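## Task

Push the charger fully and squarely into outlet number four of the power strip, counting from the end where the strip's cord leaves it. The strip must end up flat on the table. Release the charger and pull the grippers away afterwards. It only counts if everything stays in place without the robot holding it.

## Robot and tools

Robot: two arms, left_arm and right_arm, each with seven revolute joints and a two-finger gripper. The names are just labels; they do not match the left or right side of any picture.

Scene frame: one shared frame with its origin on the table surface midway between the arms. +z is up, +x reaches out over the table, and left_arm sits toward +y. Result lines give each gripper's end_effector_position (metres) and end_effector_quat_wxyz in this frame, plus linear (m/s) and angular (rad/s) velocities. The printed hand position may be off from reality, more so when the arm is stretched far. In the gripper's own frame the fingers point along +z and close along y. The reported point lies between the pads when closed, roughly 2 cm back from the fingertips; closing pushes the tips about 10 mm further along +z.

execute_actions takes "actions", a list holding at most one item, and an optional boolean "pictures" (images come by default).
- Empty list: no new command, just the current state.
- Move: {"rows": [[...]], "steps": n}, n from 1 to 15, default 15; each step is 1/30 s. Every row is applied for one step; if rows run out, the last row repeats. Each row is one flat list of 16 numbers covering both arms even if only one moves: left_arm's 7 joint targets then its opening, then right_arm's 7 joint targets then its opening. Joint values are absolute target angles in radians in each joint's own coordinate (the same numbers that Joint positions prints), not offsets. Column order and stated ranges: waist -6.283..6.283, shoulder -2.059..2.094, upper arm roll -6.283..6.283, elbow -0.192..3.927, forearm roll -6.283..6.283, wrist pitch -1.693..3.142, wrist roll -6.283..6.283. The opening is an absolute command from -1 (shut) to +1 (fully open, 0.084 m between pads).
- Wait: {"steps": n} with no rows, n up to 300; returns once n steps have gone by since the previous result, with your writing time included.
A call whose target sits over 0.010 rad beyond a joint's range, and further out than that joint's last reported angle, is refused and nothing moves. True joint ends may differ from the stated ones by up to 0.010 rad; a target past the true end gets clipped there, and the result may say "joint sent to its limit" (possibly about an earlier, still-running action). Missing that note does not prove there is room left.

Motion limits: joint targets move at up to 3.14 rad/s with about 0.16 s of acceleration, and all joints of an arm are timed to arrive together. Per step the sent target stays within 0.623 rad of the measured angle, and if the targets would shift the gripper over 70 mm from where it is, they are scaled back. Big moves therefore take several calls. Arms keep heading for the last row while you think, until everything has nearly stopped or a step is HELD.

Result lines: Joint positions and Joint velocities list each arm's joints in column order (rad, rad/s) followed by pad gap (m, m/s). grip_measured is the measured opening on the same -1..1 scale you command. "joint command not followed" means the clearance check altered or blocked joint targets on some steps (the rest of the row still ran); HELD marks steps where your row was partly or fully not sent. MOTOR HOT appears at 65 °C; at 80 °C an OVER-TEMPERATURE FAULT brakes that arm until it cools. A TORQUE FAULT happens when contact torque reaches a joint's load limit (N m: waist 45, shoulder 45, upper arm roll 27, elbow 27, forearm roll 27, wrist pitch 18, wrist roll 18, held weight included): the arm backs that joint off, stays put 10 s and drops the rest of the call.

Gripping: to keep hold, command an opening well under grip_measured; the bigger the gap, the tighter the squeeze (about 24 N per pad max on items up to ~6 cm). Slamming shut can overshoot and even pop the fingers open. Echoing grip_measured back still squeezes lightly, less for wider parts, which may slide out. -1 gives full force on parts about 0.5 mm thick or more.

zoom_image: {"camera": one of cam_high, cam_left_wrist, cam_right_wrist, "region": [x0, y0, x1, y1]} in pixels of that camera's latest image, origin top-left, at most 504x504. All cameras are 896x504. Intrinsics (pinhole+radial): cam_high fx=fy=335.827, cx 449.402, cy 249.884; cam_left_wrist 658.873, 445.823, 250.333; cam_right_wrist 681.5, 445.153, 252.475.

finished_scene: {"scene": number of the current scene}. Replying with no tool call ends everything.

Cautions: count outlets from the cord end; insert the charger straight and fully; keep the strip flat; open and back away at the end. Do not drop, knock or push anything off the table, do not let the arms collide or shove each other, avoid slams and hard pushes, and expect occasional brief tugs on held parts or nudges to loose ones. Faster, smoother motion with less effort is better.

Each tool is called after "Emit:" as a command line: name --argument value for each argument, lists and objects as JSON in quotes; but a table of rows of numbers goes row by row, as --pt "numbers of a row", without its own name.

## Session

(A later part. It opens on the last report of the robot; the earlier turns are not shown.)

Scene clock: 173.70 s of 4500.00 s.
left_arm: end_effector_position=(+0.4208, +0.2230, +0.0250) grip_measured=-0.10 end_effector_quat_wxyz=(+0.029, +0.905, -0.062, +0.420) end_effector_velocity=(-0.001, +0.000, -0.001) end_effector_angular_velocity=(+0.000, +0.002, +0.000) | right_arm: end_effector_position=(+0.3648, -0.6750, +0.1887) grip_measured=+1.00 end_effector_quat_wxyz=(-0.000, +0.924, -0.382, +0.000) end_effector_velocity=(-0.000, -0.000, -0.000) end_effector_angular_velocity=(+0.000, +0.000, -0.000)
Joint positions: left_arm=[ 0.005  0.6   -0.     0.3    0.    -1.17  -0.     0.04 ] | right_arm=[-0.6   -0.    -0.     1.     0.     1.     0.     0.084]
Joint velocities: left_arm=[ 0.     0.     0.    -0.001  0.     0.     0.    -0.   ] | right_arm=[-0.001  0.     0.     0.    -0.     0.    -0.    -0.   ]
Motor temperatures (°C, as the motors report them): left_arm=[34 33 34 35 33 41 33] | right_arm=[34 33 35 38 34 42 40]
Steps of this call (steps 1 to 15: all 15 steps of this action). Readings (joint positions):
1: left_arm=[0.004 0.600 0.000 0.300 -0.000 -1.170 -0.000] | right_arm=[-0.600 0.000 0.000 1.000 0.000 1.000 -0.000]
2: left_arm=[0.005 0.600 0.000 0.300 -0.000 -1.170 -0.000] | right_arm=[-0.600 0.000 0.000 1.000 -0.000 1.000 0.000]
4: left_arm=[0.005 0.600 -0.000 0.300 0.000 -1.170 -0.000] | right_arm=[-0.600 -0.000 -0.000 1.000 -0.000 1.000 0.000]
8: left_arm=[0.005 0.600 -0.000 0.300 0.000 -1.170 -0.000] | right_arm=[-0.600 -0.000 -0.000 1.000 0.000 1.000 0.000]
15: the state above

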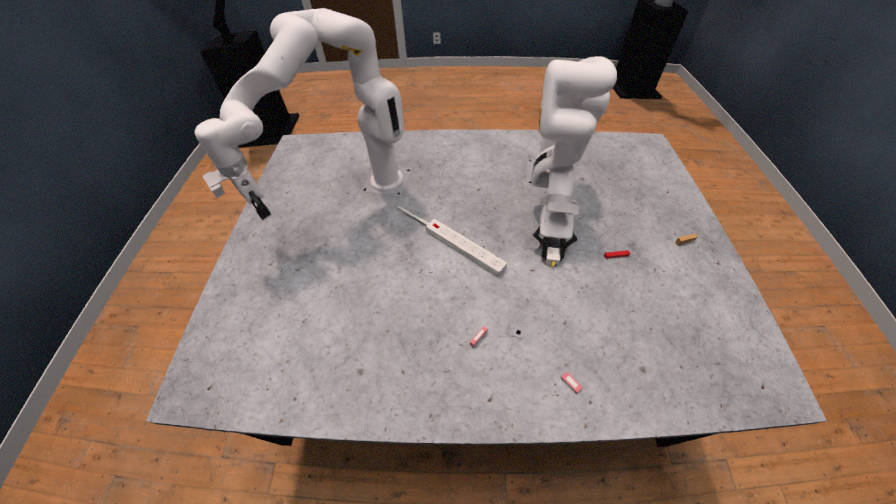

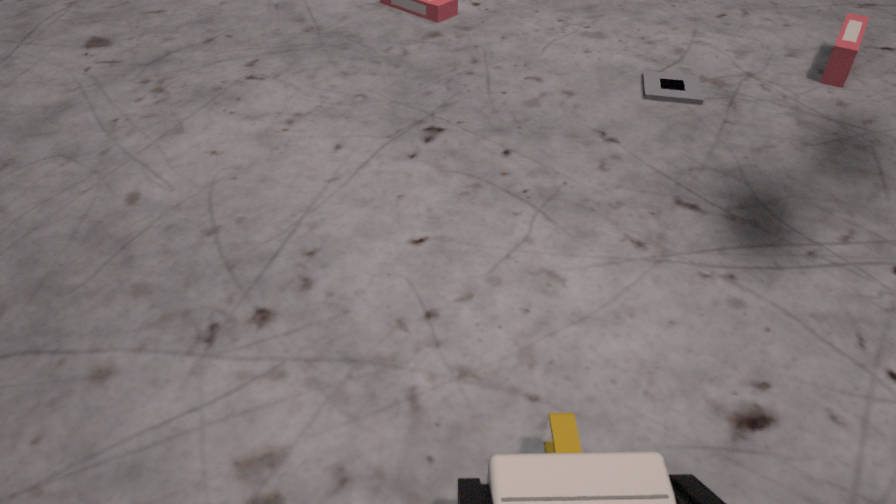

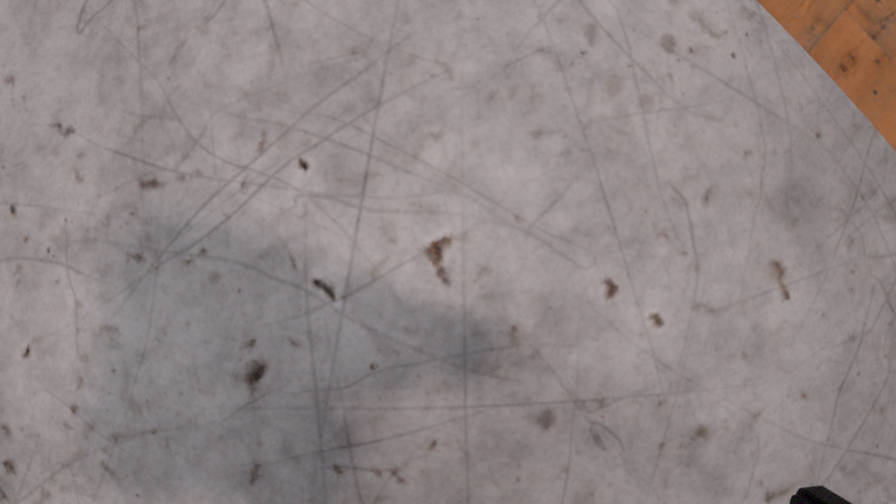

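Emit:
execute_actions --actions '[{"rows":[[0,0,0,0.3,0,-0.57,0,-1,-0.6,0,0,1.0,0,1.0,0,1]]}]' --pictures false

Emit:
execute_actions --actions '[{"rows":[[-0.2,0,0,1.2,0,0.8,0,-1,-0.6,0,0,1.0,0,1.0,0,1]]}]' --pictures false

Emit:
execute_actions --actions '[{"steps":15}]' --pictures false

Emit:
execute_actions --actions '[{"rows":[[-0.515,0.7,0,2.174,0,2.1,0,-1,-0.6,0,0,1.0,0,1.0,0,1]]}]' --pictures false

Emit:
execute_actions --actions '[{"steps":25}]' --pictures false

Emit:
execute_actions --actions '[{"rows":[[-0.515,0.983,0,2.174,0,1.892,0,-1,-0.6,0,0,1.0,0,1.0,0,1]]}]' --pictures false

Emit:
execute_actions --actions '[{"steps":15}]'

Scene clock: 185.23 s of 4500.00 s.
left_arm: end_effector_position=(+0.4673, +0.2143, +0.1474) grip_measured=-0.10 end_effector_quat_wxyz=(+0.030, +0.903, -0.064, +0.424) end_effector_velocity=(+0.005, -0.002, +0.099) end_effector_angular_velocity=(+0.003, +0.018, -0.004) | right_arm: end_effector_position=(+0.3648, -0.6750, +0.1887) grip_measured=+1.00 end_effector_quat_wxyz=(-0.000, +0.924, -0.382, +0.000) end_effector_velocity=(+0.000, +0.000, +0.000) end_effector_angular_velocity=(-0.001, +0.000, -0.000)
Joint positions: left_arm=[ 0.     0.029 -0.     0.302 -0.    -0.605  0.     0.04 ] | right_arm=[-0.6    0.     0.     1.     0.     1.    -0.     0.084]
Joint velocities: left_arm=[-0.004 -0.458  0.    -0.004  0.     0.473 -0.    -0.   ] | right_arm=[ 0.001 -0.    -0.001  0.    -0.001 -0.     0.001 -0.   ]
Motor temperatures (°C, as the motors report them): left_arm=[34 33 34 34 33 41 33] | right_arm=[34 33 35 38 34 42 40]
Steps of this call (steps 1 to 15: the robot went on to your last target; steps 16 to 90: nothing new was sent; then 8.03 s passed at rest; steps 91 to 105: all 15 steps of this action). Readings (joint positions):
91: left_arm=[0.005 0.600 -0.000 0.300 0.000 -1.170 -0.000] | right_arm=[-0.600 -0.000 0.000 1.000 0.000 1.000 -0.000]
92: left_arm=[0.005 0.596 0.000 0.300 0.000 -1.164 0.000] | right_arm=[-0.600 0.000 -0.000 1.000 -0.000 1.000 0.000]
94: left_arm=[0.005 0.550 0.001 0.297 -0.000 -1.112 0.000] | right_arm=[-0.600 -0.000 -0.000 1.000 0.000 1.000 -0.000]
98: left_arm=[0.003 0.329 0.000 0.302 -0.000 -0.899 0.000] | right_arm=[-0.600 0.000 -0.000 1.000 0.000 1.000 -0.000]
105: the state above

Scene clock: 185.73 s of 4500.00 s.
left_arm: end_effector_position=(+0.5652, +0.1355, +0.2510) grip_measured=-0.10 end_effector_quat_wxyz=(+0.053, +0.900, -0.114, +0.417) end_effector_velocity=(+0.165, -0.162, +0.275) end_effector_angular_velocity=(+0.036, +0.142, -0.198) | right_arm: end_effector_position=(+0.3648, -0.6750, +0.1887) grip_measured=+1.00 end_effector_quat_wxyz=(-0.000, +0.924, -0.382, +0.000) end_effector_velocity=(+0.000, -0.000, +0.000) end_effector_angular_velocity=(-0.000, -0.001, -0.003)
Joint positions: left_arm=[-0.111  0.008 -0.     0.736  0.    -0.139  0.     0.04 ] | right_arm=[-0.6    0.    -0.     1.    -0.     1.     0.     0.084]
Joint velocities: left_arm=[-0.203 -0.018  0.005  1.063 -0.001  1.227 -0.     0.   ] | right_arm=[ 0.    -0.    -0.     0.001  0.     0.     0.002 -0.   ]
Motor temperatures (°C, as the motors report them): left_arm=[34 33 34 35 33 41 33] | right_arm=[34 33 35 38 34 42 40]
Steps of this call (steps 1 to 15: all 15 steps of this action). Readings (joint positions):
1: left_arm=[0.000 0.017 -0.000 0.302 -0.000 -0.592 0.000] | right_arm=[-0.600 -0.000 -0.000 1.000 -0.000 1.000 -0.000]
2: left_arm=[-0.001 0.012 0.000 0.304 -0.000 -0.579 -0.000] | right_arm=[-0.600 -0.000 -0.000 1.000 0.000 1.000 -0.000]
4: left_arm=[-0.016 0.013 0.002 0.346 -0.000 -0.528 -0.000] | right_arm=[-0.600 -0.000 -0.000 1.000 -0.000 1.000 -0.000]
8: left_arm=[-0.059 0.011 -0.000 0.494 0.000 -0.388 0.000] | right_arm=[-0.600 0.000 0.000 1.000 -0.000 1.000 0.000]
15: the state above

Scene clock: 186.23 s of 4500.00 s.
left_arm: end_effector_position=(+0.5398, +0.0901, +0.3057) grip_measured=-0.10 end_effector_quat_wxyz=(+0.035, +0.964, -0.166, +0.204) end_effector_velocity=(-0.049, +0.016, -0.022) end_effector_angular_velocity=(+0.099, +0.280, -0.002) | right_arm: end_effector_position=(+0.3648, -0.6750, +0.1887) grip_measured=+1.00 end_effector_quat_wxyz=(-0.000, +0.924, -0.382, +0.000) end_effector_velocity=(+0.000, +0.000, +0.000) end_effector_angular_velocity=(-0.000, -0.000, +0.001)
Joint positions: left_arm=[-0.199  0.    -0.     1.191 -0.     0.774 -0.     0.04 ] | right_arm=[-0.6   -0.    -0.     1.     0.     1.    -0.     0.084]
Joint velocities: left_arm=[-0.014  0.011  0.012  0.095  0.     0.381 -0.    -0.   ] | right_arm=[ 0.     0.     0.001  0.001 -0.    -0.     0.    -0.   ]
Motor temperatures (°C, as the motors report them): left_arm=[34 33 34 35 33 41 33] | right_arm=[34 33 35 38 34 42 40]
Steps of this call (steps 1 to 15: the robot went on to your last target). Readings (joint positions):
1: left_arm=[-0.117 0.007 0.000 0.772 0.000 -0.096 0.000] | right_arm=[-0.600 0.000 -0.000 1.000 0.000 1.000 0.000]
2: left_arm=[-0.125 0.007 0.000 0.809 -0.000 -0.049 0.000] | right_arm=[-0.600 -0.000 -0.000 1.000 0.000 1.000 -0.000]
4: left_arm=[-0.140 0.006 0.000 0.888 -0.000 0.064 0.000] | right_arm=[-0.600 -0.000 0.000 1.000 -0.000 1.000 0.000]
8: left_arm=[-0.173 0.002 -0.000 1.061 0.000 0.387 0.000] | right_arm=[-0.600 0.000 -0.000 1.000 0.000 1.000 -0.000]
15: the state above

Scene clock: 186.73 s of 4500.00 s.
left_arm: end_effector_position=(+0.5003, -0.0308, +0.2297) grip_measured=-0.10 end_effector_quat_wxyz=(-0.011, +0.960, -0.276, -0.040) end_effector_velocity=(-0.233, -0.244, +0.010) end_effector_angular_velocity=(+0.736, +1.202, -0.561) | right_arm: end_effector_position=(+0.3648, -0.6750, +0.1887) grip_measured=+1.00 end_effector_quat_wxyz=(-0.000, +0.924, -0.382, +0.000) end_effector_velocity=(-0.000, -0.000, -0.000) end_effector_angular_velocity=(+0.000, +0.000, +0.000)
Joint positions: left_arm=[-0.417  0.48   0.     1.783 -0.     1.386  0.     0.04 ] | right_arm=[-0.6   -0.    -0.     1.     0.     1.    -0.     0.084]
Joint velocities: left_arm=[-0.539  1.189 -0.025  2.055 -0.002  2.275  0.     0.   ] | right_arm=[-0.001  0.     0.    -0.     0.    -0.    -0.001 -0.   ]
Motor temperatures (°C, as the motors report them): left_arm=[34 33 34 35 33 41 33] | right_arm=[34 33 35 38 34 42 40]
Steps of this call (steps 1 to 15: all 15 steps of this action). Readings (joint positions):
1: left_arm=[-0.199 0.001 0.000 1.193 -0.000 0.784 -0.000] | right_arm=[-0.600 0.000 0.000 1.000 0.000 1.000 0.000]
2: left_arm=[-0.201 0.005 0.001 1.200 0.000 0.795 -0.000] | right_arm=[-0.600 -0.000 -0.000 1.000 -0.000 1.000 -0.000]
4: left_arm=[-0.223 0.048 0.006 1.250 0.000 0.844 -0.000] | right_arm=[-0.600 0.000 0.000 1.000 -0.000 1.000 0.000]
8: left_arm=[-0.297 0.203 -0.001 1.398 -0.000 0.993 0.000] | right_arm=[-0.600 0.000 0.000 1.000 0.000 1.000 0.000]
15: the state above

Scene clock: 187.57 s of 4500.00 s.
left_arm: end_effector_position=(+0.3913, -0.0193, +0.2531) grip_measured=-0.10 end_effector_quat_wxyz=(-0.099, +0.901, -0.307, -0.291) end_effector_velocity=(-0.001, -0.000, -0.001) end_effector_angular_velocity=(+0.002, +0.002, -0.002) | right_arm: end_effector_position=(+0.3648, -0.6750, +0.1887) grip_measured=+1.00 end_effector_quat_wxyz=(-0.000, +0.924, -0.382, +0.000) end_effector_velocity=(+0.000, +0.000, -0.000) end_effector_angular_velocity=(+0.000, +0.000, +0.002)
Joint positions: left_arm=[-0.515  0.7    0.     2.174  0.     2.1   -0.     0.04 ] | right_arm=[-0.6    0.     0.     1.     0.     1.    -0.     0.084]
Joint velocities: left_arm=[-0.001  0.002 -0.     0.001  0.     0.002  0.    -0.   ] | right_arm=[-0.    -0.     0.001 -0.001  0.     0.    -0.002 -0.   ]
Motor temperatures (°C, as the motors report them): left_arm=[34 34 34 35 33 41 33] | right_arm=[34 33 35 38 34 42 40]
Steps of this call (steps 1 to 25: the robot went on to your last target). Readings (joint positions):
1: left_arm=[-0.435 0.519 -0.001 1.851 -0.000 1.465 0.000] | right_arm=[-0.600 -0.000 -0.000 1.000 0.000 1.000 -0.000]
2: left_arm=[-0.451 0.554 -0.001 1.914 -0.000 1.547 0.000] | right_arm=[-0.600 0.000 0.000 1.000 0.000 1.000 0.000]
4: left_arm=[-0.477 0.609 -0.003 2.014 -0.000 1.714 0.000] | right_arm=[-0.600 0.000 -0.000 1.000 0.000 1.000 0.000]
8: left_arm=[-0.505 0.676 -0.000 2.130 -0.000 1.990 -0.000] | right_arm=[-0.600 0.000 0.000 1.000 -0.000 1.000 -0.000]
25: the state above

Scene clock: 188.07 s of 4500.00 s.
left_arm: end_effector_position=(+0.4083, -0.0325, +0.0938) grip_measured=-0.10 end_effector_quat_wxyz=(-0.112, +0.888, -0.302, -0.328) end_effector_velocity=(-0.003, +0.003, -0.119) end_effector_angular_velocity=(+0.044, +0.057, +0.000) | right_arm: end_effector_position=(+0.3648, -0.6750, +0.1887) grip_measured=+1.00 end_effector_quat_wxyz=(-0.000, +0.924, -0.382, +0.000) end_effector_velocity=(-0.000, -0.000, +0.000) end_effector_angular_velocity=(-0.001, -0.001, -0.001)
Joint positions: left_arm=[-0.515  0.975  0.     2.169 -0.     1.903  0.     0.04 ] | right_arm=[-0.6    0.     0.     1.     0.     1.    -0.     0.084]
Joint velocities: left_arm=[ 0.     0.2    0.    -0.008 -0.    -0.137 -0.     0.   ] | right_arm=[-0.001 -0.001  0.    -0.     0.    -0.     0.    -0.   ]
Motor temperatures (°C, as the motors report them): left_arm=[34 34 34 35 33 41 33] | right_arm=[34 33 35 38 34 42 40]
Steps of this call (steps 1 to 15: all 15 steps of this action). Readings (joint positions):
1: left_arm=[-0.515 0.700 0.000 2.174 0.000 2.100 -0.000] | right_arm=[-0.600 0.000 0.000 1.000 0.000 1.000 0.000]
2: left_arm=[-0.515 0.703 0.000 2.175 0.000 2.096 -0.000] | right_arm=[-0.600 -0.000 -0.000 1.000 -0.000 1.000 -0.000]
4: left_arm=[-0.515 0.737 -0.000 2.182 0.000 2.065 -0.000] | right_arm=[-0.600 0.000 0.000 1.000 -0.000 1.000 -0.000]
8: left_arm=[-0.515 0.842 0.000 2.171 -0.000 1.997 0.000] | right_arm=[-0.600 -0.000 -0.000 1.000 -0.000 1.000 0.000]
15: the state above

Scene clock: 188.57 s of 4500.00 s.
left_arm: end_effector_position=(+0.4104, -0.0342, +0.0899) grip_measured=-0.10 end_effector_quat_wxyz=(-0.111, +0.889, -0.303, -0.325) end_effector_velocity=(-0.000, -0.000, -0.001) end_effector_angular_velocity=(+0.000, +0.001, -0.000) | right_arm: end_effector_position=(+0.3648, -0.6750, +0.1887) grip_measured=+1.00 end_effector_quat_wxyz=(-0.000, +0.924, -0.382, +0.000) end_effector_velocity=(-0.000, -0.000, -0.000) end_effector_angular_velocity=(+0.000, +0.001, -0.000)
Joint positions: left_arm=[-0.515  0.982 -0.     2.174  0.     1.892 -0.     0.04 ] | right_arm=[-0.6   -0.    -0.     1.    -0.     1.     0.     0.084]
Joint velocities: left_arm=[ 0.     0.002 -0.     0.    -0.    -0.001  0.     0.   ] | right_arm=[-0.001  0.     0.    -0.    -0.    -0.    -0.    -0.   ]
Motor temperatures (°C, as the motors report them): left_arm=[34 34 34 35 33 41 33] | right_arm=[34 33 35 38 34 42 40]
Steps of this call (steps 1 to 15: the robot went on to your last target). Readings (joint positions):
1: left_arm=[-0.515 0.979 0.000 2.170 -0.000 1.899 0.000] | right_arm=[-0.600 -0.000 0.000 1.000 0.000 1.000 -0.000]
2: left_arm=[-0.515 0.981 0.000 2.171 -0.000 1.897 0.000] | right_arm=[-0.600 0.000 -0.000 1.000 -0.000 1.000 0.000]
4: left_arm=[-0.515 0.980 -0.000 2.175 0.000 1.894 -0.000] | right_arm=[-0.600 -0.000 0.000 1.000 -0.000 1.000 0.000]
8: left_arm=[-0.515 0.980 -0.000 2.176 0.000 1.892 -0.000] | right_arm=[-0.600 -0.000 0.000 1.000 0.000 1.000 0.000]
15: the state above

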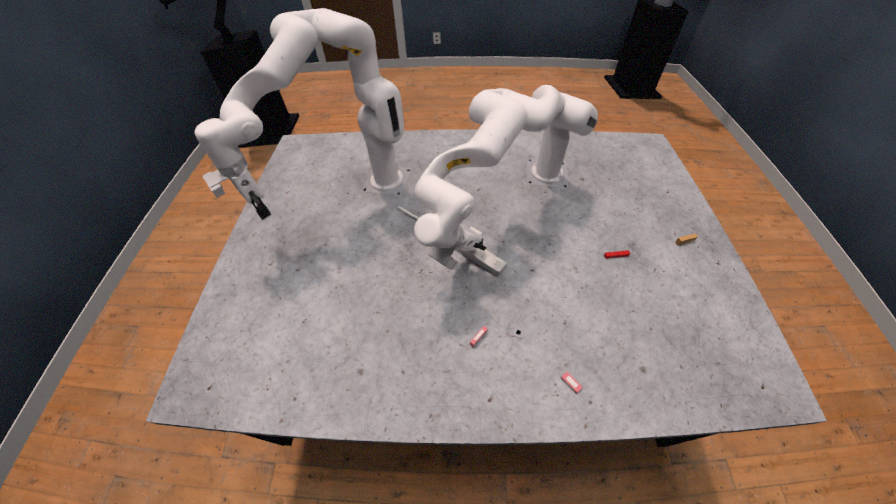

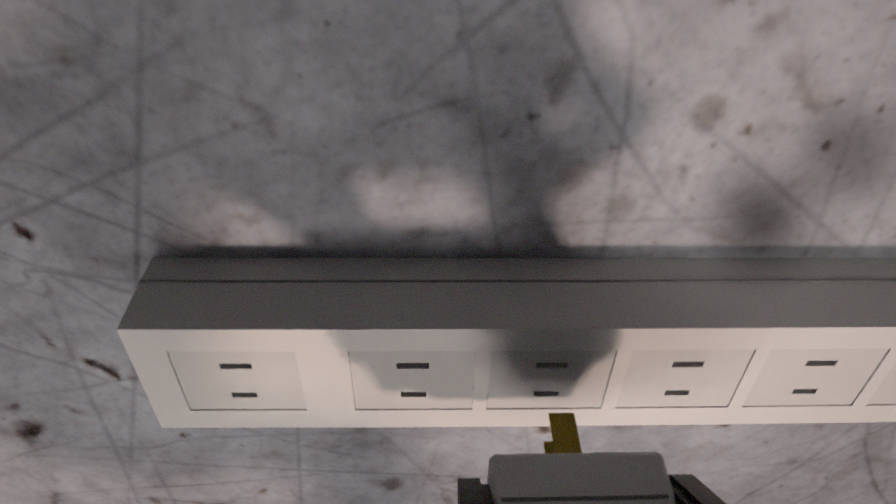

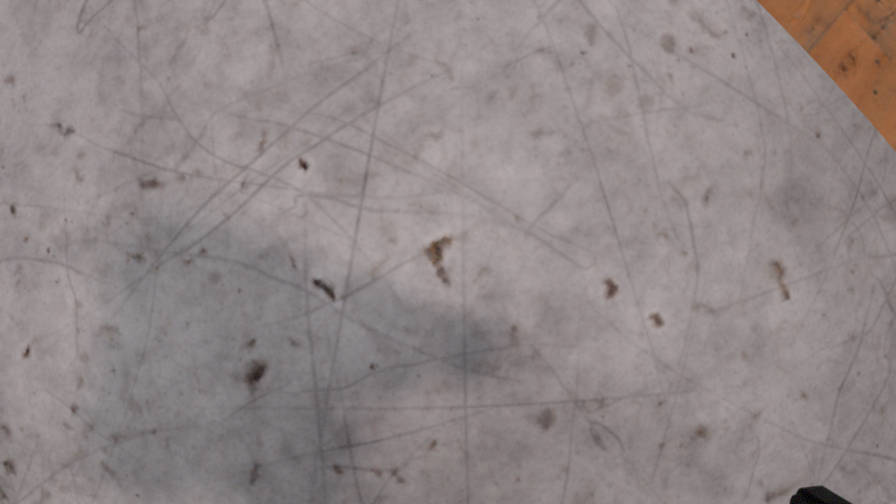

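Emit:
execute_actions --actions '[{"rows":[[-0.515,0.994,0,2.161,0,1.868,0,-1,-0.6,0,0,1.0,0,1.0,0,1]]}]'

Emit:
zoom_image --camera "cam_left_wrist" --region '[460,340,700,504]'

Scene clock: 195.90 s of 4500.00 s.
left_arm: end_effector_position=(+0.4103, -0.0341, +0.0786) grip_measured=-0.10 end_effector_quat_wxyz=(-0.111, +0.889, -0.303, -0.325) end_effector_velocity=(-0.001, +0.001, -0.002) end_effector_angular_velocity=(+0.004, +0.005, +0.000) | right_arm: end_effector_position=(+0.3648, -0.6750, +0.1887) grip_measured=+1.00 end_effector_quat_wxyz=(-0.000, +0.924, -0.382, +0.000) end_effector_velocity=(-0.000, -0.000, -0.000) end_effector_angular_velocity=(+0.001, +0.001, -0.000)
Joint positions: left_arm=[-0.515  0.994 -0.     2.161  0.     1.868 -0.     0.04 ] | right_arm=[-0.6   -0.    -0.     1.    -0.     1.     0.     0.084]
Joint velocities: left_arm=[-0.     0.002  0.    -0.004  0.    -0.001 -0.    -0.   ] | right_arm=[-0.001 -0.     0.    -0.001  0.    -0.    -0.    -0.   ]
Motor temperatures (°C, as the motors report them): left_arm=[34 34 34 37 33 41 33] | right_arm=[34 33 35 38 34 42 40]
Steps of this call (steps 1 to 15: the robot went on to your last target; steps 16 to 90: nothing new was sent; then 3.83 s passed at rest; steps 91 to 105: all 15 steps of this action). Readings (joint positions):
91: left_arm=[-0.515 0.983 0.000 2.174 -0.000 1.892 -0.000] | right_arm=[-0.600 0.000 0.000 1.000 -0.000 1.000 -0.000]
92: left_arm=[-0.515 0.984 -0.000 2.173 0.000 1.889 -0.000] | right_arm=[-0.600 -0.000 -0.000 1.000 0.000 1.000 -0.000]
94: left_arm=[-0.515 0.988 -0.000 2.168 0.000 1.879 -0.000] | right_arm=[-0.600 0.000 0.000 1.000 0.000 1.000 -0.000]
98: left_arm=[-0.515 0.995 0.000 2.161 -0.000 1.870 0.000] | right_arm=[-0.600 0.000 -0.000 1.000 0.000 1.000 0.000]
105: the state above

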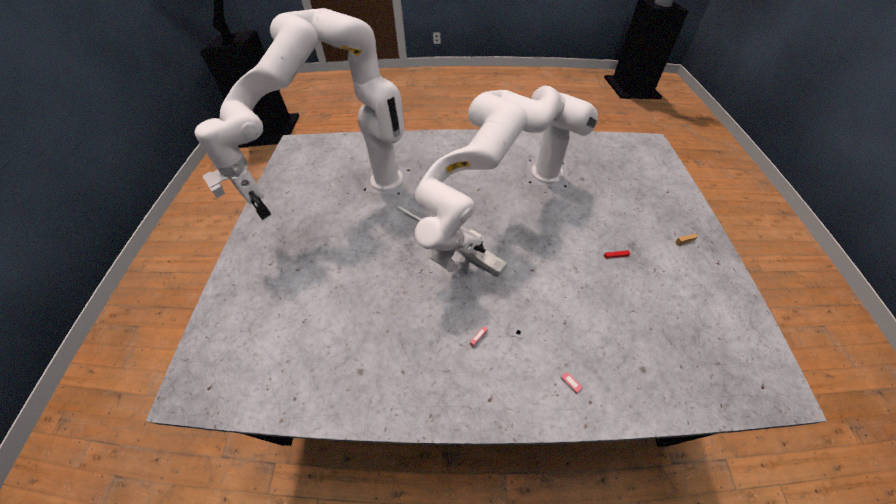

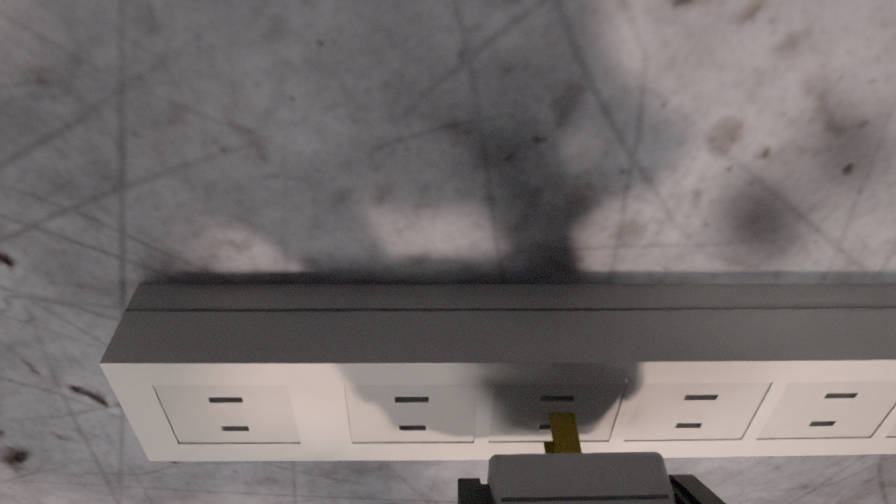

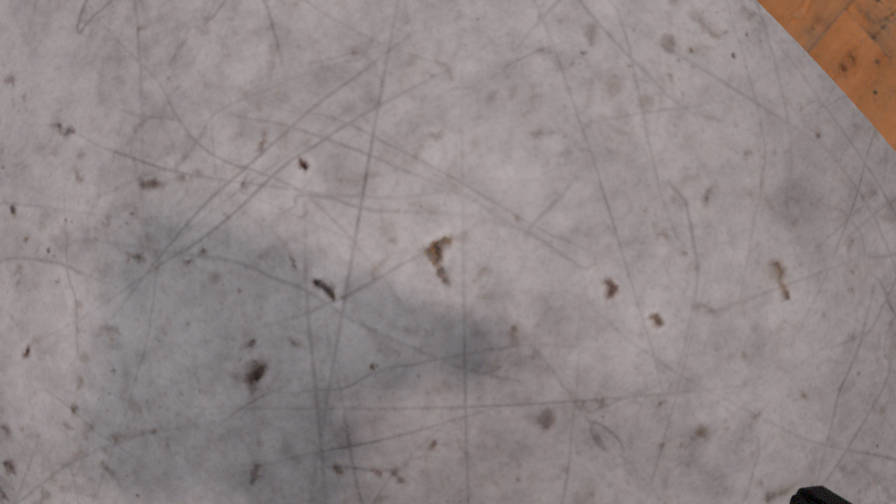

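Region (460, 340, 700, 504) of cam_left_wrist's 896x504 image, scaled by 2.100, with more detail than that image has; it fills the top 344 rows of this view, and the rest is white.

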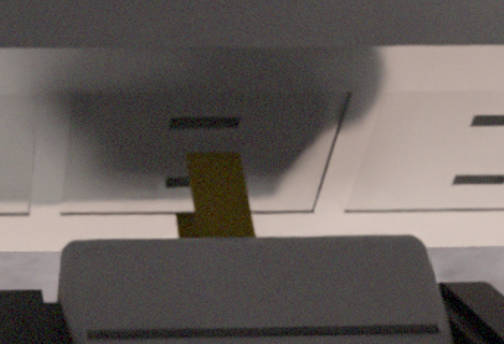

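Emit:
execute_actions --actions '[{"rows":[[-0.514,0.9995,0,2.1555,0,1.857,0,-1,-0.6,0,0,1.0,0,1.0,0,1]]}]'

Emit:
zoom_image --camera "cam_left_wrist" --region '[490,370,760,504]'

Emit:
execute_actions --actions '[{"rows":[[-0.514,1.0025,0,2.1527,0,1.8512,0,-1,-0.6,0,0,1.0,0,1.0,0,1]]}]'

Emit:
zoom_image --camera "cam_left_wrist" --region '[490,370,760,504]'

Scene clock: 204.93 s of 4500.00 s.
left_arm: end_effector_position=(+0.4105, -0.0336, +0.0731) grip_measured=-0.10 end_effector_quat_wxyz=(-0.111, +0.889, -0.303, -0.325) end_effector_velocity=(-0.001, +0.001, -0.002) end_effector_angular_velocity=(+0.003, +0.004, +0.000) | right_arm: end_effector_position=(+0.3648, -0.6750, +0.1887) grip_measured=+1.00 end_effector_quat_wxyz=(-0.000, +0.924, -0.382, +0.000) end_effector_velocity=(+0.000, -0.000, +0.000) end_effector_angular_velocity=(-0.001, -0.001, -0.002)
Joint positions: left_arm=[-0.514  0.999 -0.     2.156 -0.     1.857 -0.     0.04 ] | right_arm=[-0.6   -0.    -0.     1.    -0.     1.    -0.     0.084]
Joint velocities: left_arm=[ 0.     0.002  0.    -0.003 -0.    -0.    -0.    -0.   ] | right_arm=[-0.    -0.001 -0.     0.    -0.     0.     0.002 -0.   ]
Motor temperatures (°C, as the motors report them): left_arm=[34 35 34 38 33 41 33] | right_arm=[34 33 35 38 34 42 40]
Steps of this call (steps 1 to 15: the robot went on to your last target; steps 16 to 90: nothing new was sent; then 5.53 s passed at rest; steps 91 to 105: all 15 steps of this action). Readings (joint positions):
91: left_arm=[-0.515 0.994 -0.000 2.161 -0.000 1.868 -0.000] | right_arm=[-0.600 0.000 0.000 1.000 -0.000 1.000 0.000]
92: left_arm=[-0.515 0.994 -0.000 2.160 -0.000 1.866 -0.000] | right_arm=[-0.600 0.000 -0.000 1.000 0.000 1.000 -0.000]
94: left_arm=[-0.514 0.997 -0.000 2.158 -0.000 1.862 0.000] | right_arm=[-0.600 0.000 0.000 1.000 0.000 1.000 0.000]
98: left_arm=[-0.514 1.000 0.000 2.155 0.000 1.858 -0.000] | right_arm=[-0.600 -0.000 -0.000 1.000 -0.000 1.000 -0.000]
105: the state above

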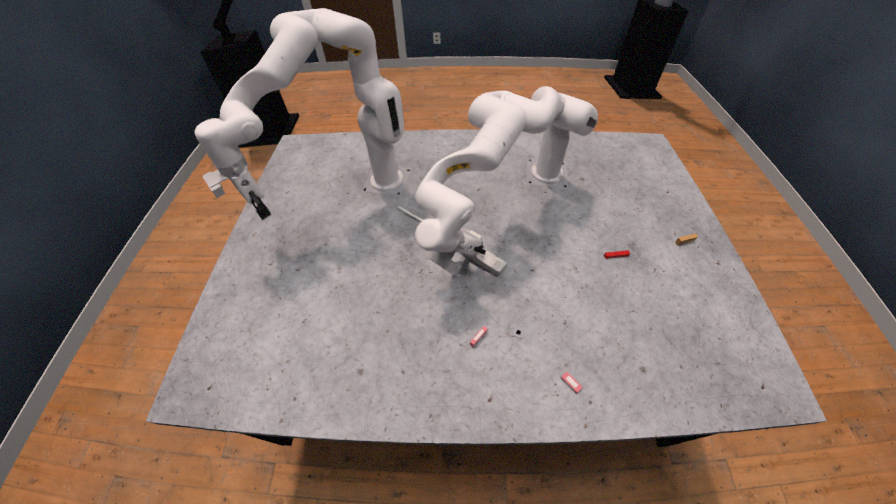

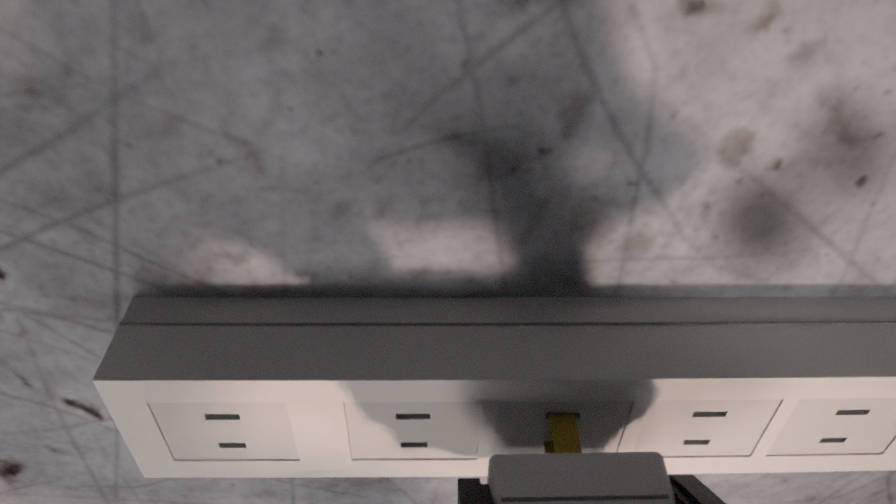

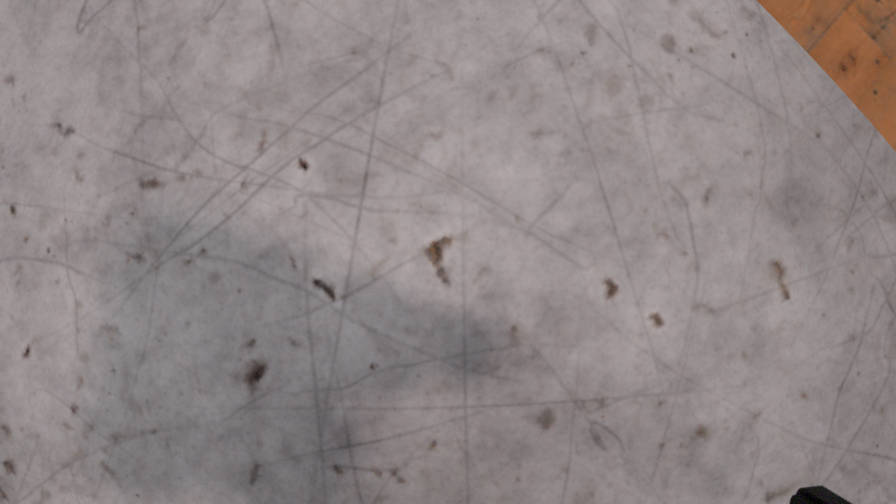

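Region (490, 370, 760, 504) of cam_left_wrist's 896x504 image, scaled by 1.867, with more detail than that image has; it fills the top 250 rows of this view, and the rest is white.

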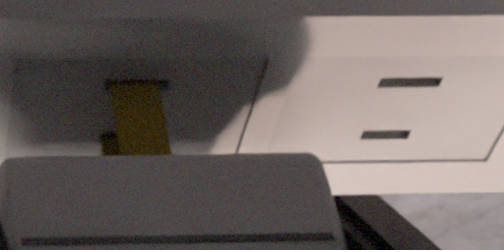

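Scene clock: 205.43 s of 4500.00 s.
left_arm: end_effector_position=(+0.4104, -0.0335, +0.0702) grip_measured=-0.10 end_effector_quat_wxyz=(-0.111, +0.889, -0.302, -0.325) end_effector_velocity=(-0.000, +0.000, -0.001) end_effector_angular_velocity=(+0.001, +0.001, -0.000) | right_arm: end_effector_position=(+0.3648, -0.6750, +0.1887) grip_measured=+1.00 end_effector_quat_wxyz=(-0.000, +0.924, -0.382, +0.000) end_effector_velocity=(+0.000, +0.000, +0.000) end_effector_angular_velocity=(+0.000, -0.000, +0.001)
Joint positions: left_arm=[-0.514  1.002 -0.     2.153  0.     1.851 -0.     0.04 ] | right_arm=[-0.6   -0.    -0.     1.    -0.     1.    -0.     0.084]
Joint velocities: left_arm=[ 0.     0.001 -0.    -0.001  0.    -0.     0.     0.   ] | right_arm=[ 0.     0.    -0.     0.     0.     0.    -0.001 -0.   ]
Motor temperatures (°C, as the motors report them): left_arm=[34 35 34 38 33 41 33] | right_arm=[34 33 35 38 34 42 40]
Steps of this call (steps 1 to 15: all 15 steps of this action). Readings (joint positions):
1: left_arm=[-0.514 0.999 -0.000 2.156 -0.000 1.857 -0.000] | right_arm=[-0.600 -0.000 0.000 1.000 0.000 1.000 -0.000]
2: left_arm=[-0.514 1.000 -0.000 2.155 0.000 1.856 -0.000] | right_arm=[-0.600 -0.000 -0.000 1.000 0.000 1.000 0.000]
4: left_arm=[-0.514 1.001 -0.000 2.154 0.000 1.854 0.000] | right_arm=[-0.600 0.000 -0.000 1.000 0.000 1.000 -0.000]
8: left_arm=[-0.514 1.003 0.000 2.153 -0.000 1.852 0.000] | right_arm=[-0.600 -0.000 -0.000 1.000 0.000 1.000 -0.000]
15: the state above

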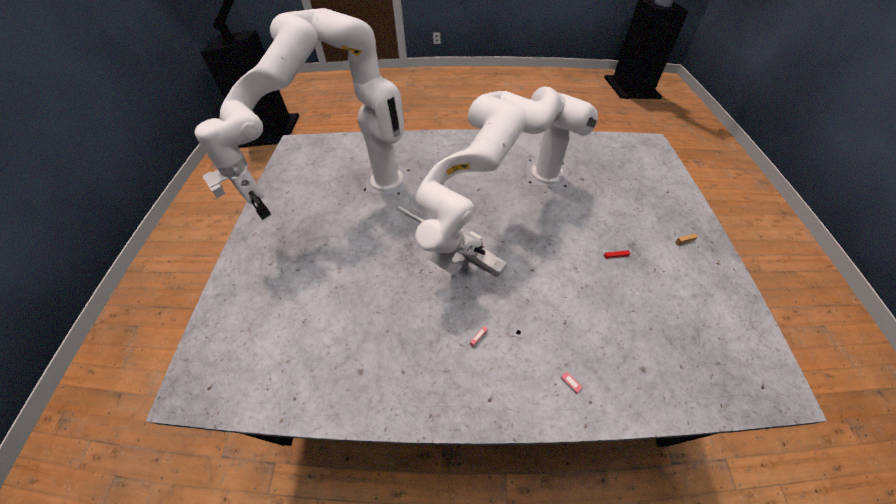

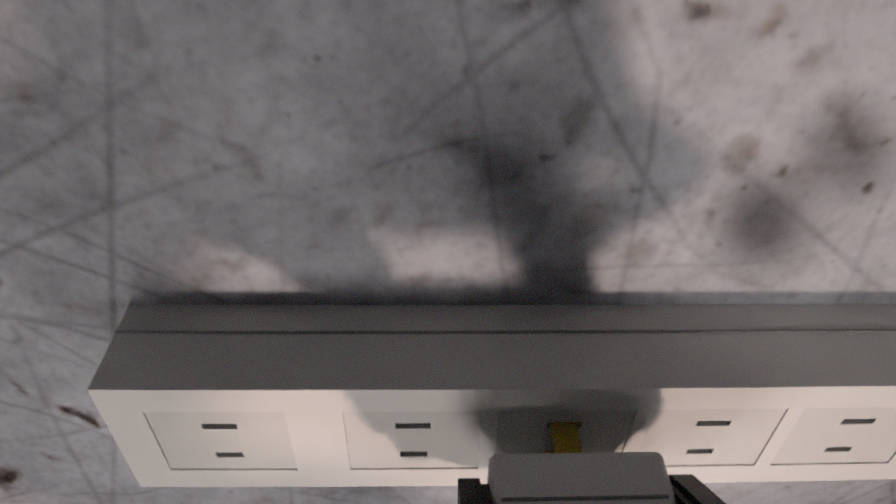

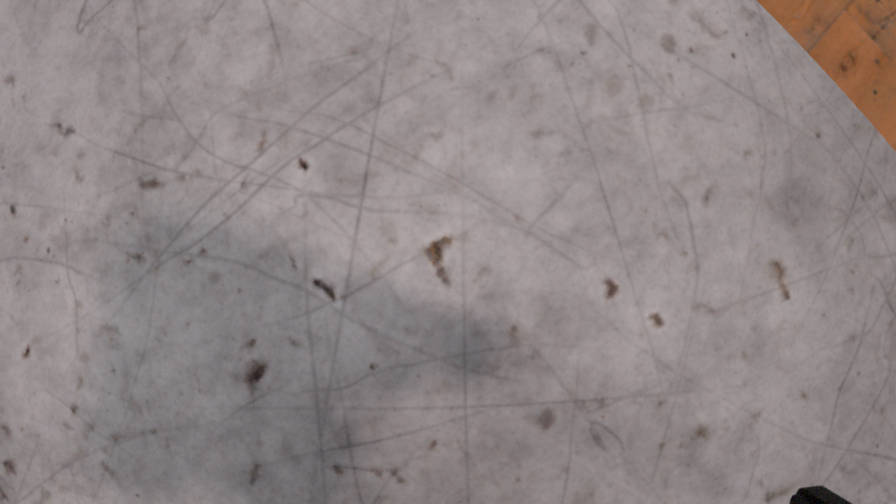

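Region (490, 370, 760, 504) of cam_left_wrist's 896x504 image, scaled by 1.867, with more detail than that image has; it fills the top 250 rows of this view, and the rest is white.

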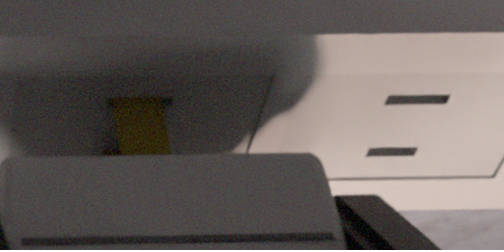

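It's entering. Continue.

Emit:
execute_actions --actions '[{"rows":[[-0.514,1.0105,0,2.1465,0,1.837,0,-1,-0.6,0,0,1.0,0,1.0,0,1]]}]' --pictures false

Emit:
execute_actions --actions '[{"rows":[[-0.514,1.0185,0,2.1415,0,1.824,0,-1,-0.6,0,0,1.0,0,1.0,0,1]]}]'

Emit:
execute_actions --actions '[{"rows":[[-0.514,1.022,0,2.1395,0,1.8185,0,-1,-0.6,0,0,1.0,0,1.0,0,1]]}]'

Scene clock: 213.50 s of 4500.00 s.
left_arm: end_effector_position=(+0.4103, -0.0334, +0.0634) grip_measured=-0.10 end_effector_quat_wxyz=(-0.111, +0.889, -0.302, -0.325) end_effector_velocity=(+0.001, -0.001, +0.000) end_effector_angular_velocity=(-0.004, -0.006, +0.000) | right_arm: end_effector_position=(+0.3648, -0.6750, +0.1887) grip_measured=+1.00 end_effector_quat_wxyz=(-0.000, +0.924, -0.382, +0.000) end_effector_velocity=(-0.000, -0.000, +0.000) end_effector_angular_velocity=(+0.001, -0.001, -0.001)
Joint positions: left_arm=[-0.514  1.01  -0.     2.147  0.     1.838  0.     0.04 ] | right_arm=[-0.6   -0.     0.     1.    -0.     1.     0.     0.084]
Joint velocities: left_arm=[ 0.    -0.001  0.     0.002  0.    -0.004 -0.    -0.   ] | right_arm=[-0.001 -0.001 -0.    -0.001  0.001  0.    -0.    -0.   ]
Motor temperatures (°C, as the motors report them): left_arm=[34 35 34 38 33 41 33] | right_arm=[34 33 35 38 34 42 40]
Steps of this call (steps 1 to 15: the robot went on to your last target; steps 16 to 90: nothing new was sent; then 4.57 s passed at rest; steps 91 to 105: all 15 steps of this action). Readings (joint positions):
91: left_arm=[-0.514 1.003 0.000 2.153 -0.000 1.851 -0.000] | right_arm=[-0.600 0.000 0.000 1.000 0.000 1.000 -0.000]
92: left_arm=[-0.514 1.003 -0.000 2.152 0.000 1.849 -0.000] | right_arm=[-0.600 -0.000 0.000 1.000 0.000 1.000 -0.000]
94: left_arm=[-0.514 1.006 -0.000 2.150 0.000 1.843 0.000] | right_arm=[-0.600 -0.000 0.000 1.000 -0.000 1.000 -0.000]
98: left_arm=[-0.514 1.010 -0.000 2.147 0.000 1.838 0.000] | right_arm=[-0.600 0.000 0.000 1.000 0.000 1.000 -0.000]
105: the state above

Scene clock: 214.00 s of 4500.00 s.
left_arm: end_effector_position=(+0.4105, -0.0337, +0.0574) grip_measured=-0.10 end_effector_quat_wxyz=(-0.110, +0.889, -0.303, -0.324) end_effector_velocity=(-0.000, +0.000, -0.000) end_effector_angular_velocity=(+0.000, +0.001, +0.000) | right_arm: end_effector_position=(+0.3648, -0.6750, +0.1887) grip_measured=+1.00 end_effector_quat_wxyz=(-0.000, +0.924, -0.382, +0.000) end_effector_velocity=(+0.001, -0.000, +0.000) end_effector_angular_velocity=(-0.001, -0.000, -0.000)
Joint positions: left_arm=[-0.514  1.017 -0.     2.142  0.     1.825 -0.     0.04 ] | right_arm=[-0.6    0.     0.     1.    -0.     1.     0.     0.084]
Joint velocities: left_arm=[ 0.     0.001  0.    -0.001 -0.    -0.     0.     0.   ] | right_arm=[ 0.     0.001  0.     0.001 -0.    -0.     0.001 -0.   ]
Motor temperatures (°C, as the motors report them): left_arm=[34 35 34 38 33 41 33] | right_arm=[34 33 35 38 34 42 40]
Steps of this call (steps 1 to 15: all 15 steps of this action). Readings (joint positions):
1: left_arm=[-0.514 1.010 -0.000 2.147 0.000 1.837 0.000] | right_arm=[-0.600 0.000 0.000 1.000 -0.000 1.000 -0.000]
2: left_arm=[-0.514 1.011 -0.000 2.146 0.000 1.836 0.000] | right_arm=[-0.600 0.000 0.000 1.000 -0.000 1.000 -0.000]
4: left_arm=[-0.514 1.012 -0.000 2.145 0.000 1.832 0.000] | right_arm=[-0.600 -0.000 0.000 1.000 -0.000 1.000 -0.000]
8: left_arm=[-0.514 1.017 -0.000 2.143 0.000 1.825 0.000] | right_arm=[-0.600 -0.000 -0.000 1.000 -0.000 1.000 -0.000]
15: the state above

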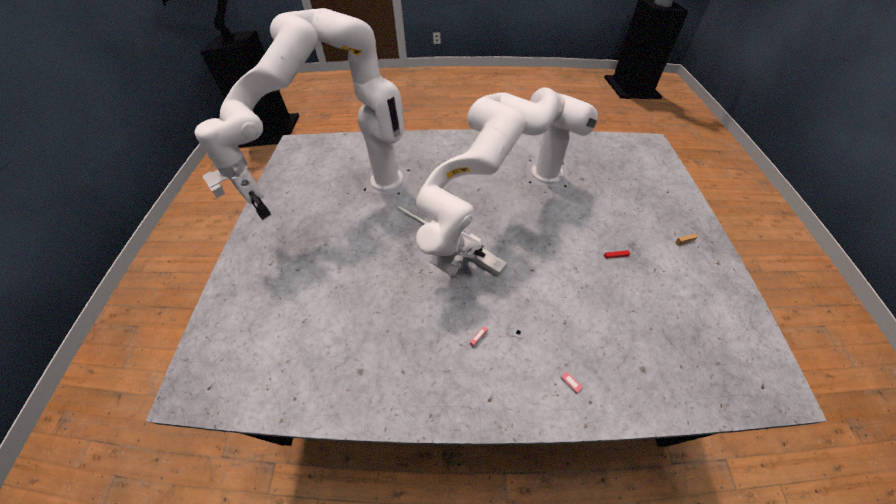

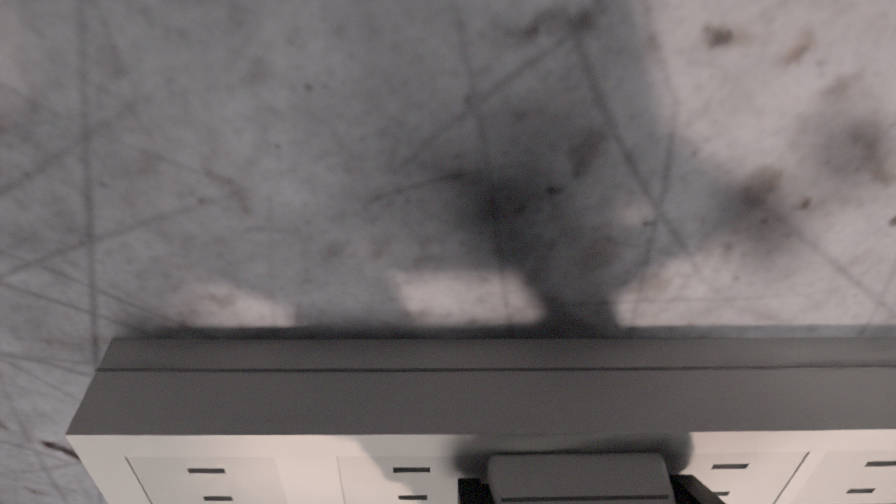

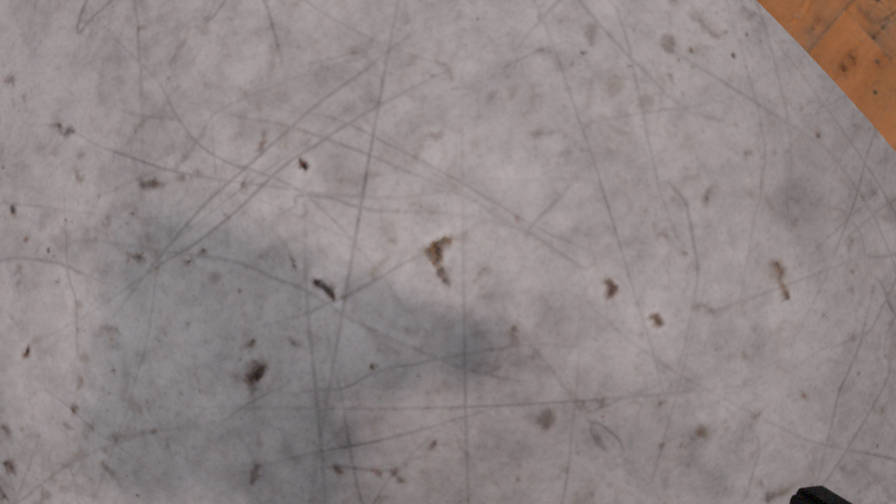

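Scene clock: 214.50 s of 4500.00 s.
left_arm: end_effector_position=(+0.4104, -0.0336, +0.0563) grip_measured=-0.10 end_effector_quat_wxyz=(-0.110, +0.889, -0.303, -0.325) end_effector_velocity=(-0.001, +0.000, -0.001) end_effector_angular_velocity=(+0.000, +0.001, -0.000) | right_arm: end_effector_position=(+0.3648, -0.6750, +0.1887) grip_measured=+1.00 end_effector_quat_wxyz=(-0.000, +0.924, -0.382, +0.000) end_effector_velocity=(-0.000, -0.000, -0.000) end_effector_angular_velocity=(+0.001, -0.000, -0.002)
Joint positions: left_arm=[-0.514  1.018 -0.     2.142 -0.     1.823 -0.     0.04 ] | right_arm=[-0.6    0.     0.     1.    -0.     1.     0.     0.084]
Joint velocities: left_arm=[-0.    -0.002 -0.    -0.005  0.    -0.003  0.     0.   ] | right_arm=[-0.001  0.    -0.    -0.     0.001  0.     0.    -0.   ]
Motor temperatures (°C, as the motors report them): left_arm=[34 35 34 38 33 41 33] | right_arm=[34 33 35 38 34 42 40]
Steps of this call (steps 1 to 15: all 15 steps of this action). Readings (joint positions):
1: left_arm=[-0.514 1.017 -0.000 2.142 0.000 1.825 -0.000] | right_arm=[-0.600 0.000 0.000 1.000 -0.000 1.000 0.000]
2: left_arm=[-0.514 1.017 -0.000 2.142 0.000 1.824 -0.000] | right_arm=[-0.600 -0.000 0.000 1.000 -0.000 1.000 -0.000]
4: left_arm=[-0.514 1.018 -0.000 2.142 0.000 1.824 -0.000] | right_arm=[-0.600 -0.000 0.000 1.000 -0.000 1.000 -0.000]
8: left_arm=[-0.514 1.018 -0.000 2.142 0.000 1.823 -0.000] | right_arm=[-0.600 0.000 0.000 1.000 -0.000 1.000 0.000]
15: the state above

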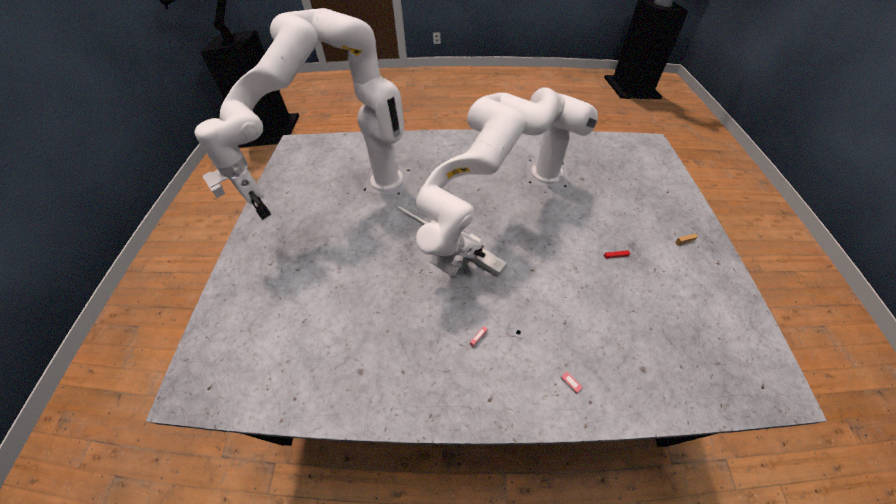

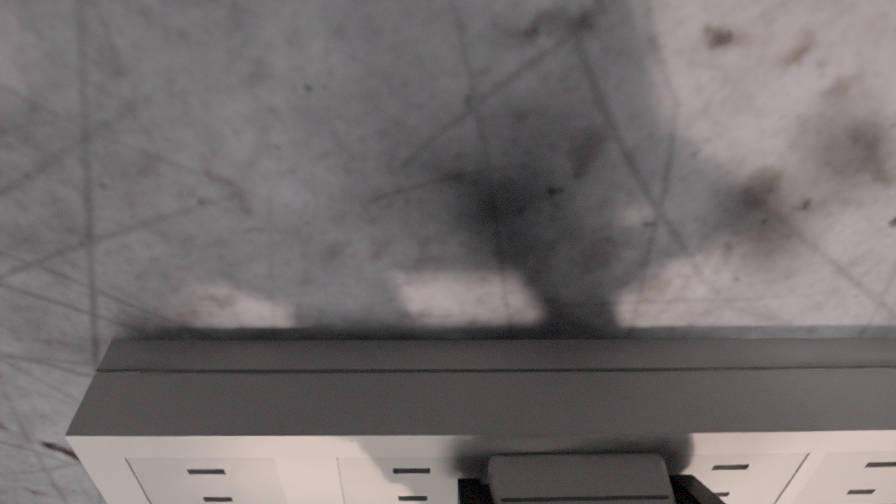

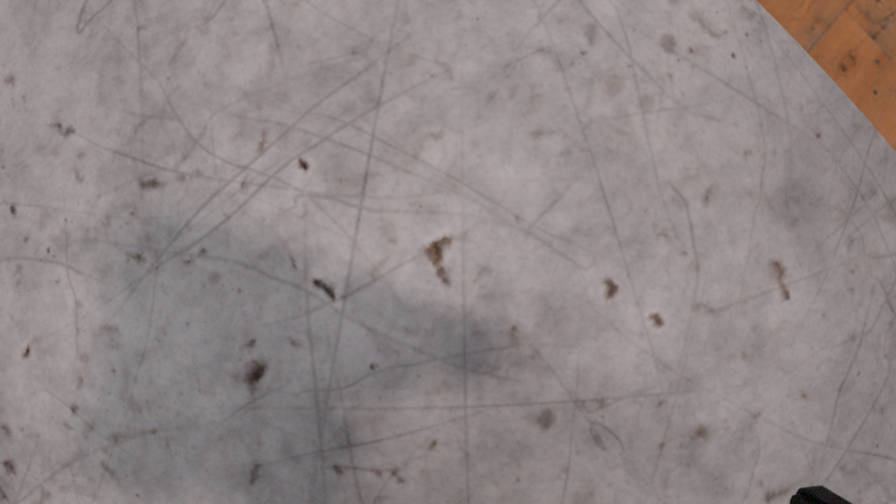

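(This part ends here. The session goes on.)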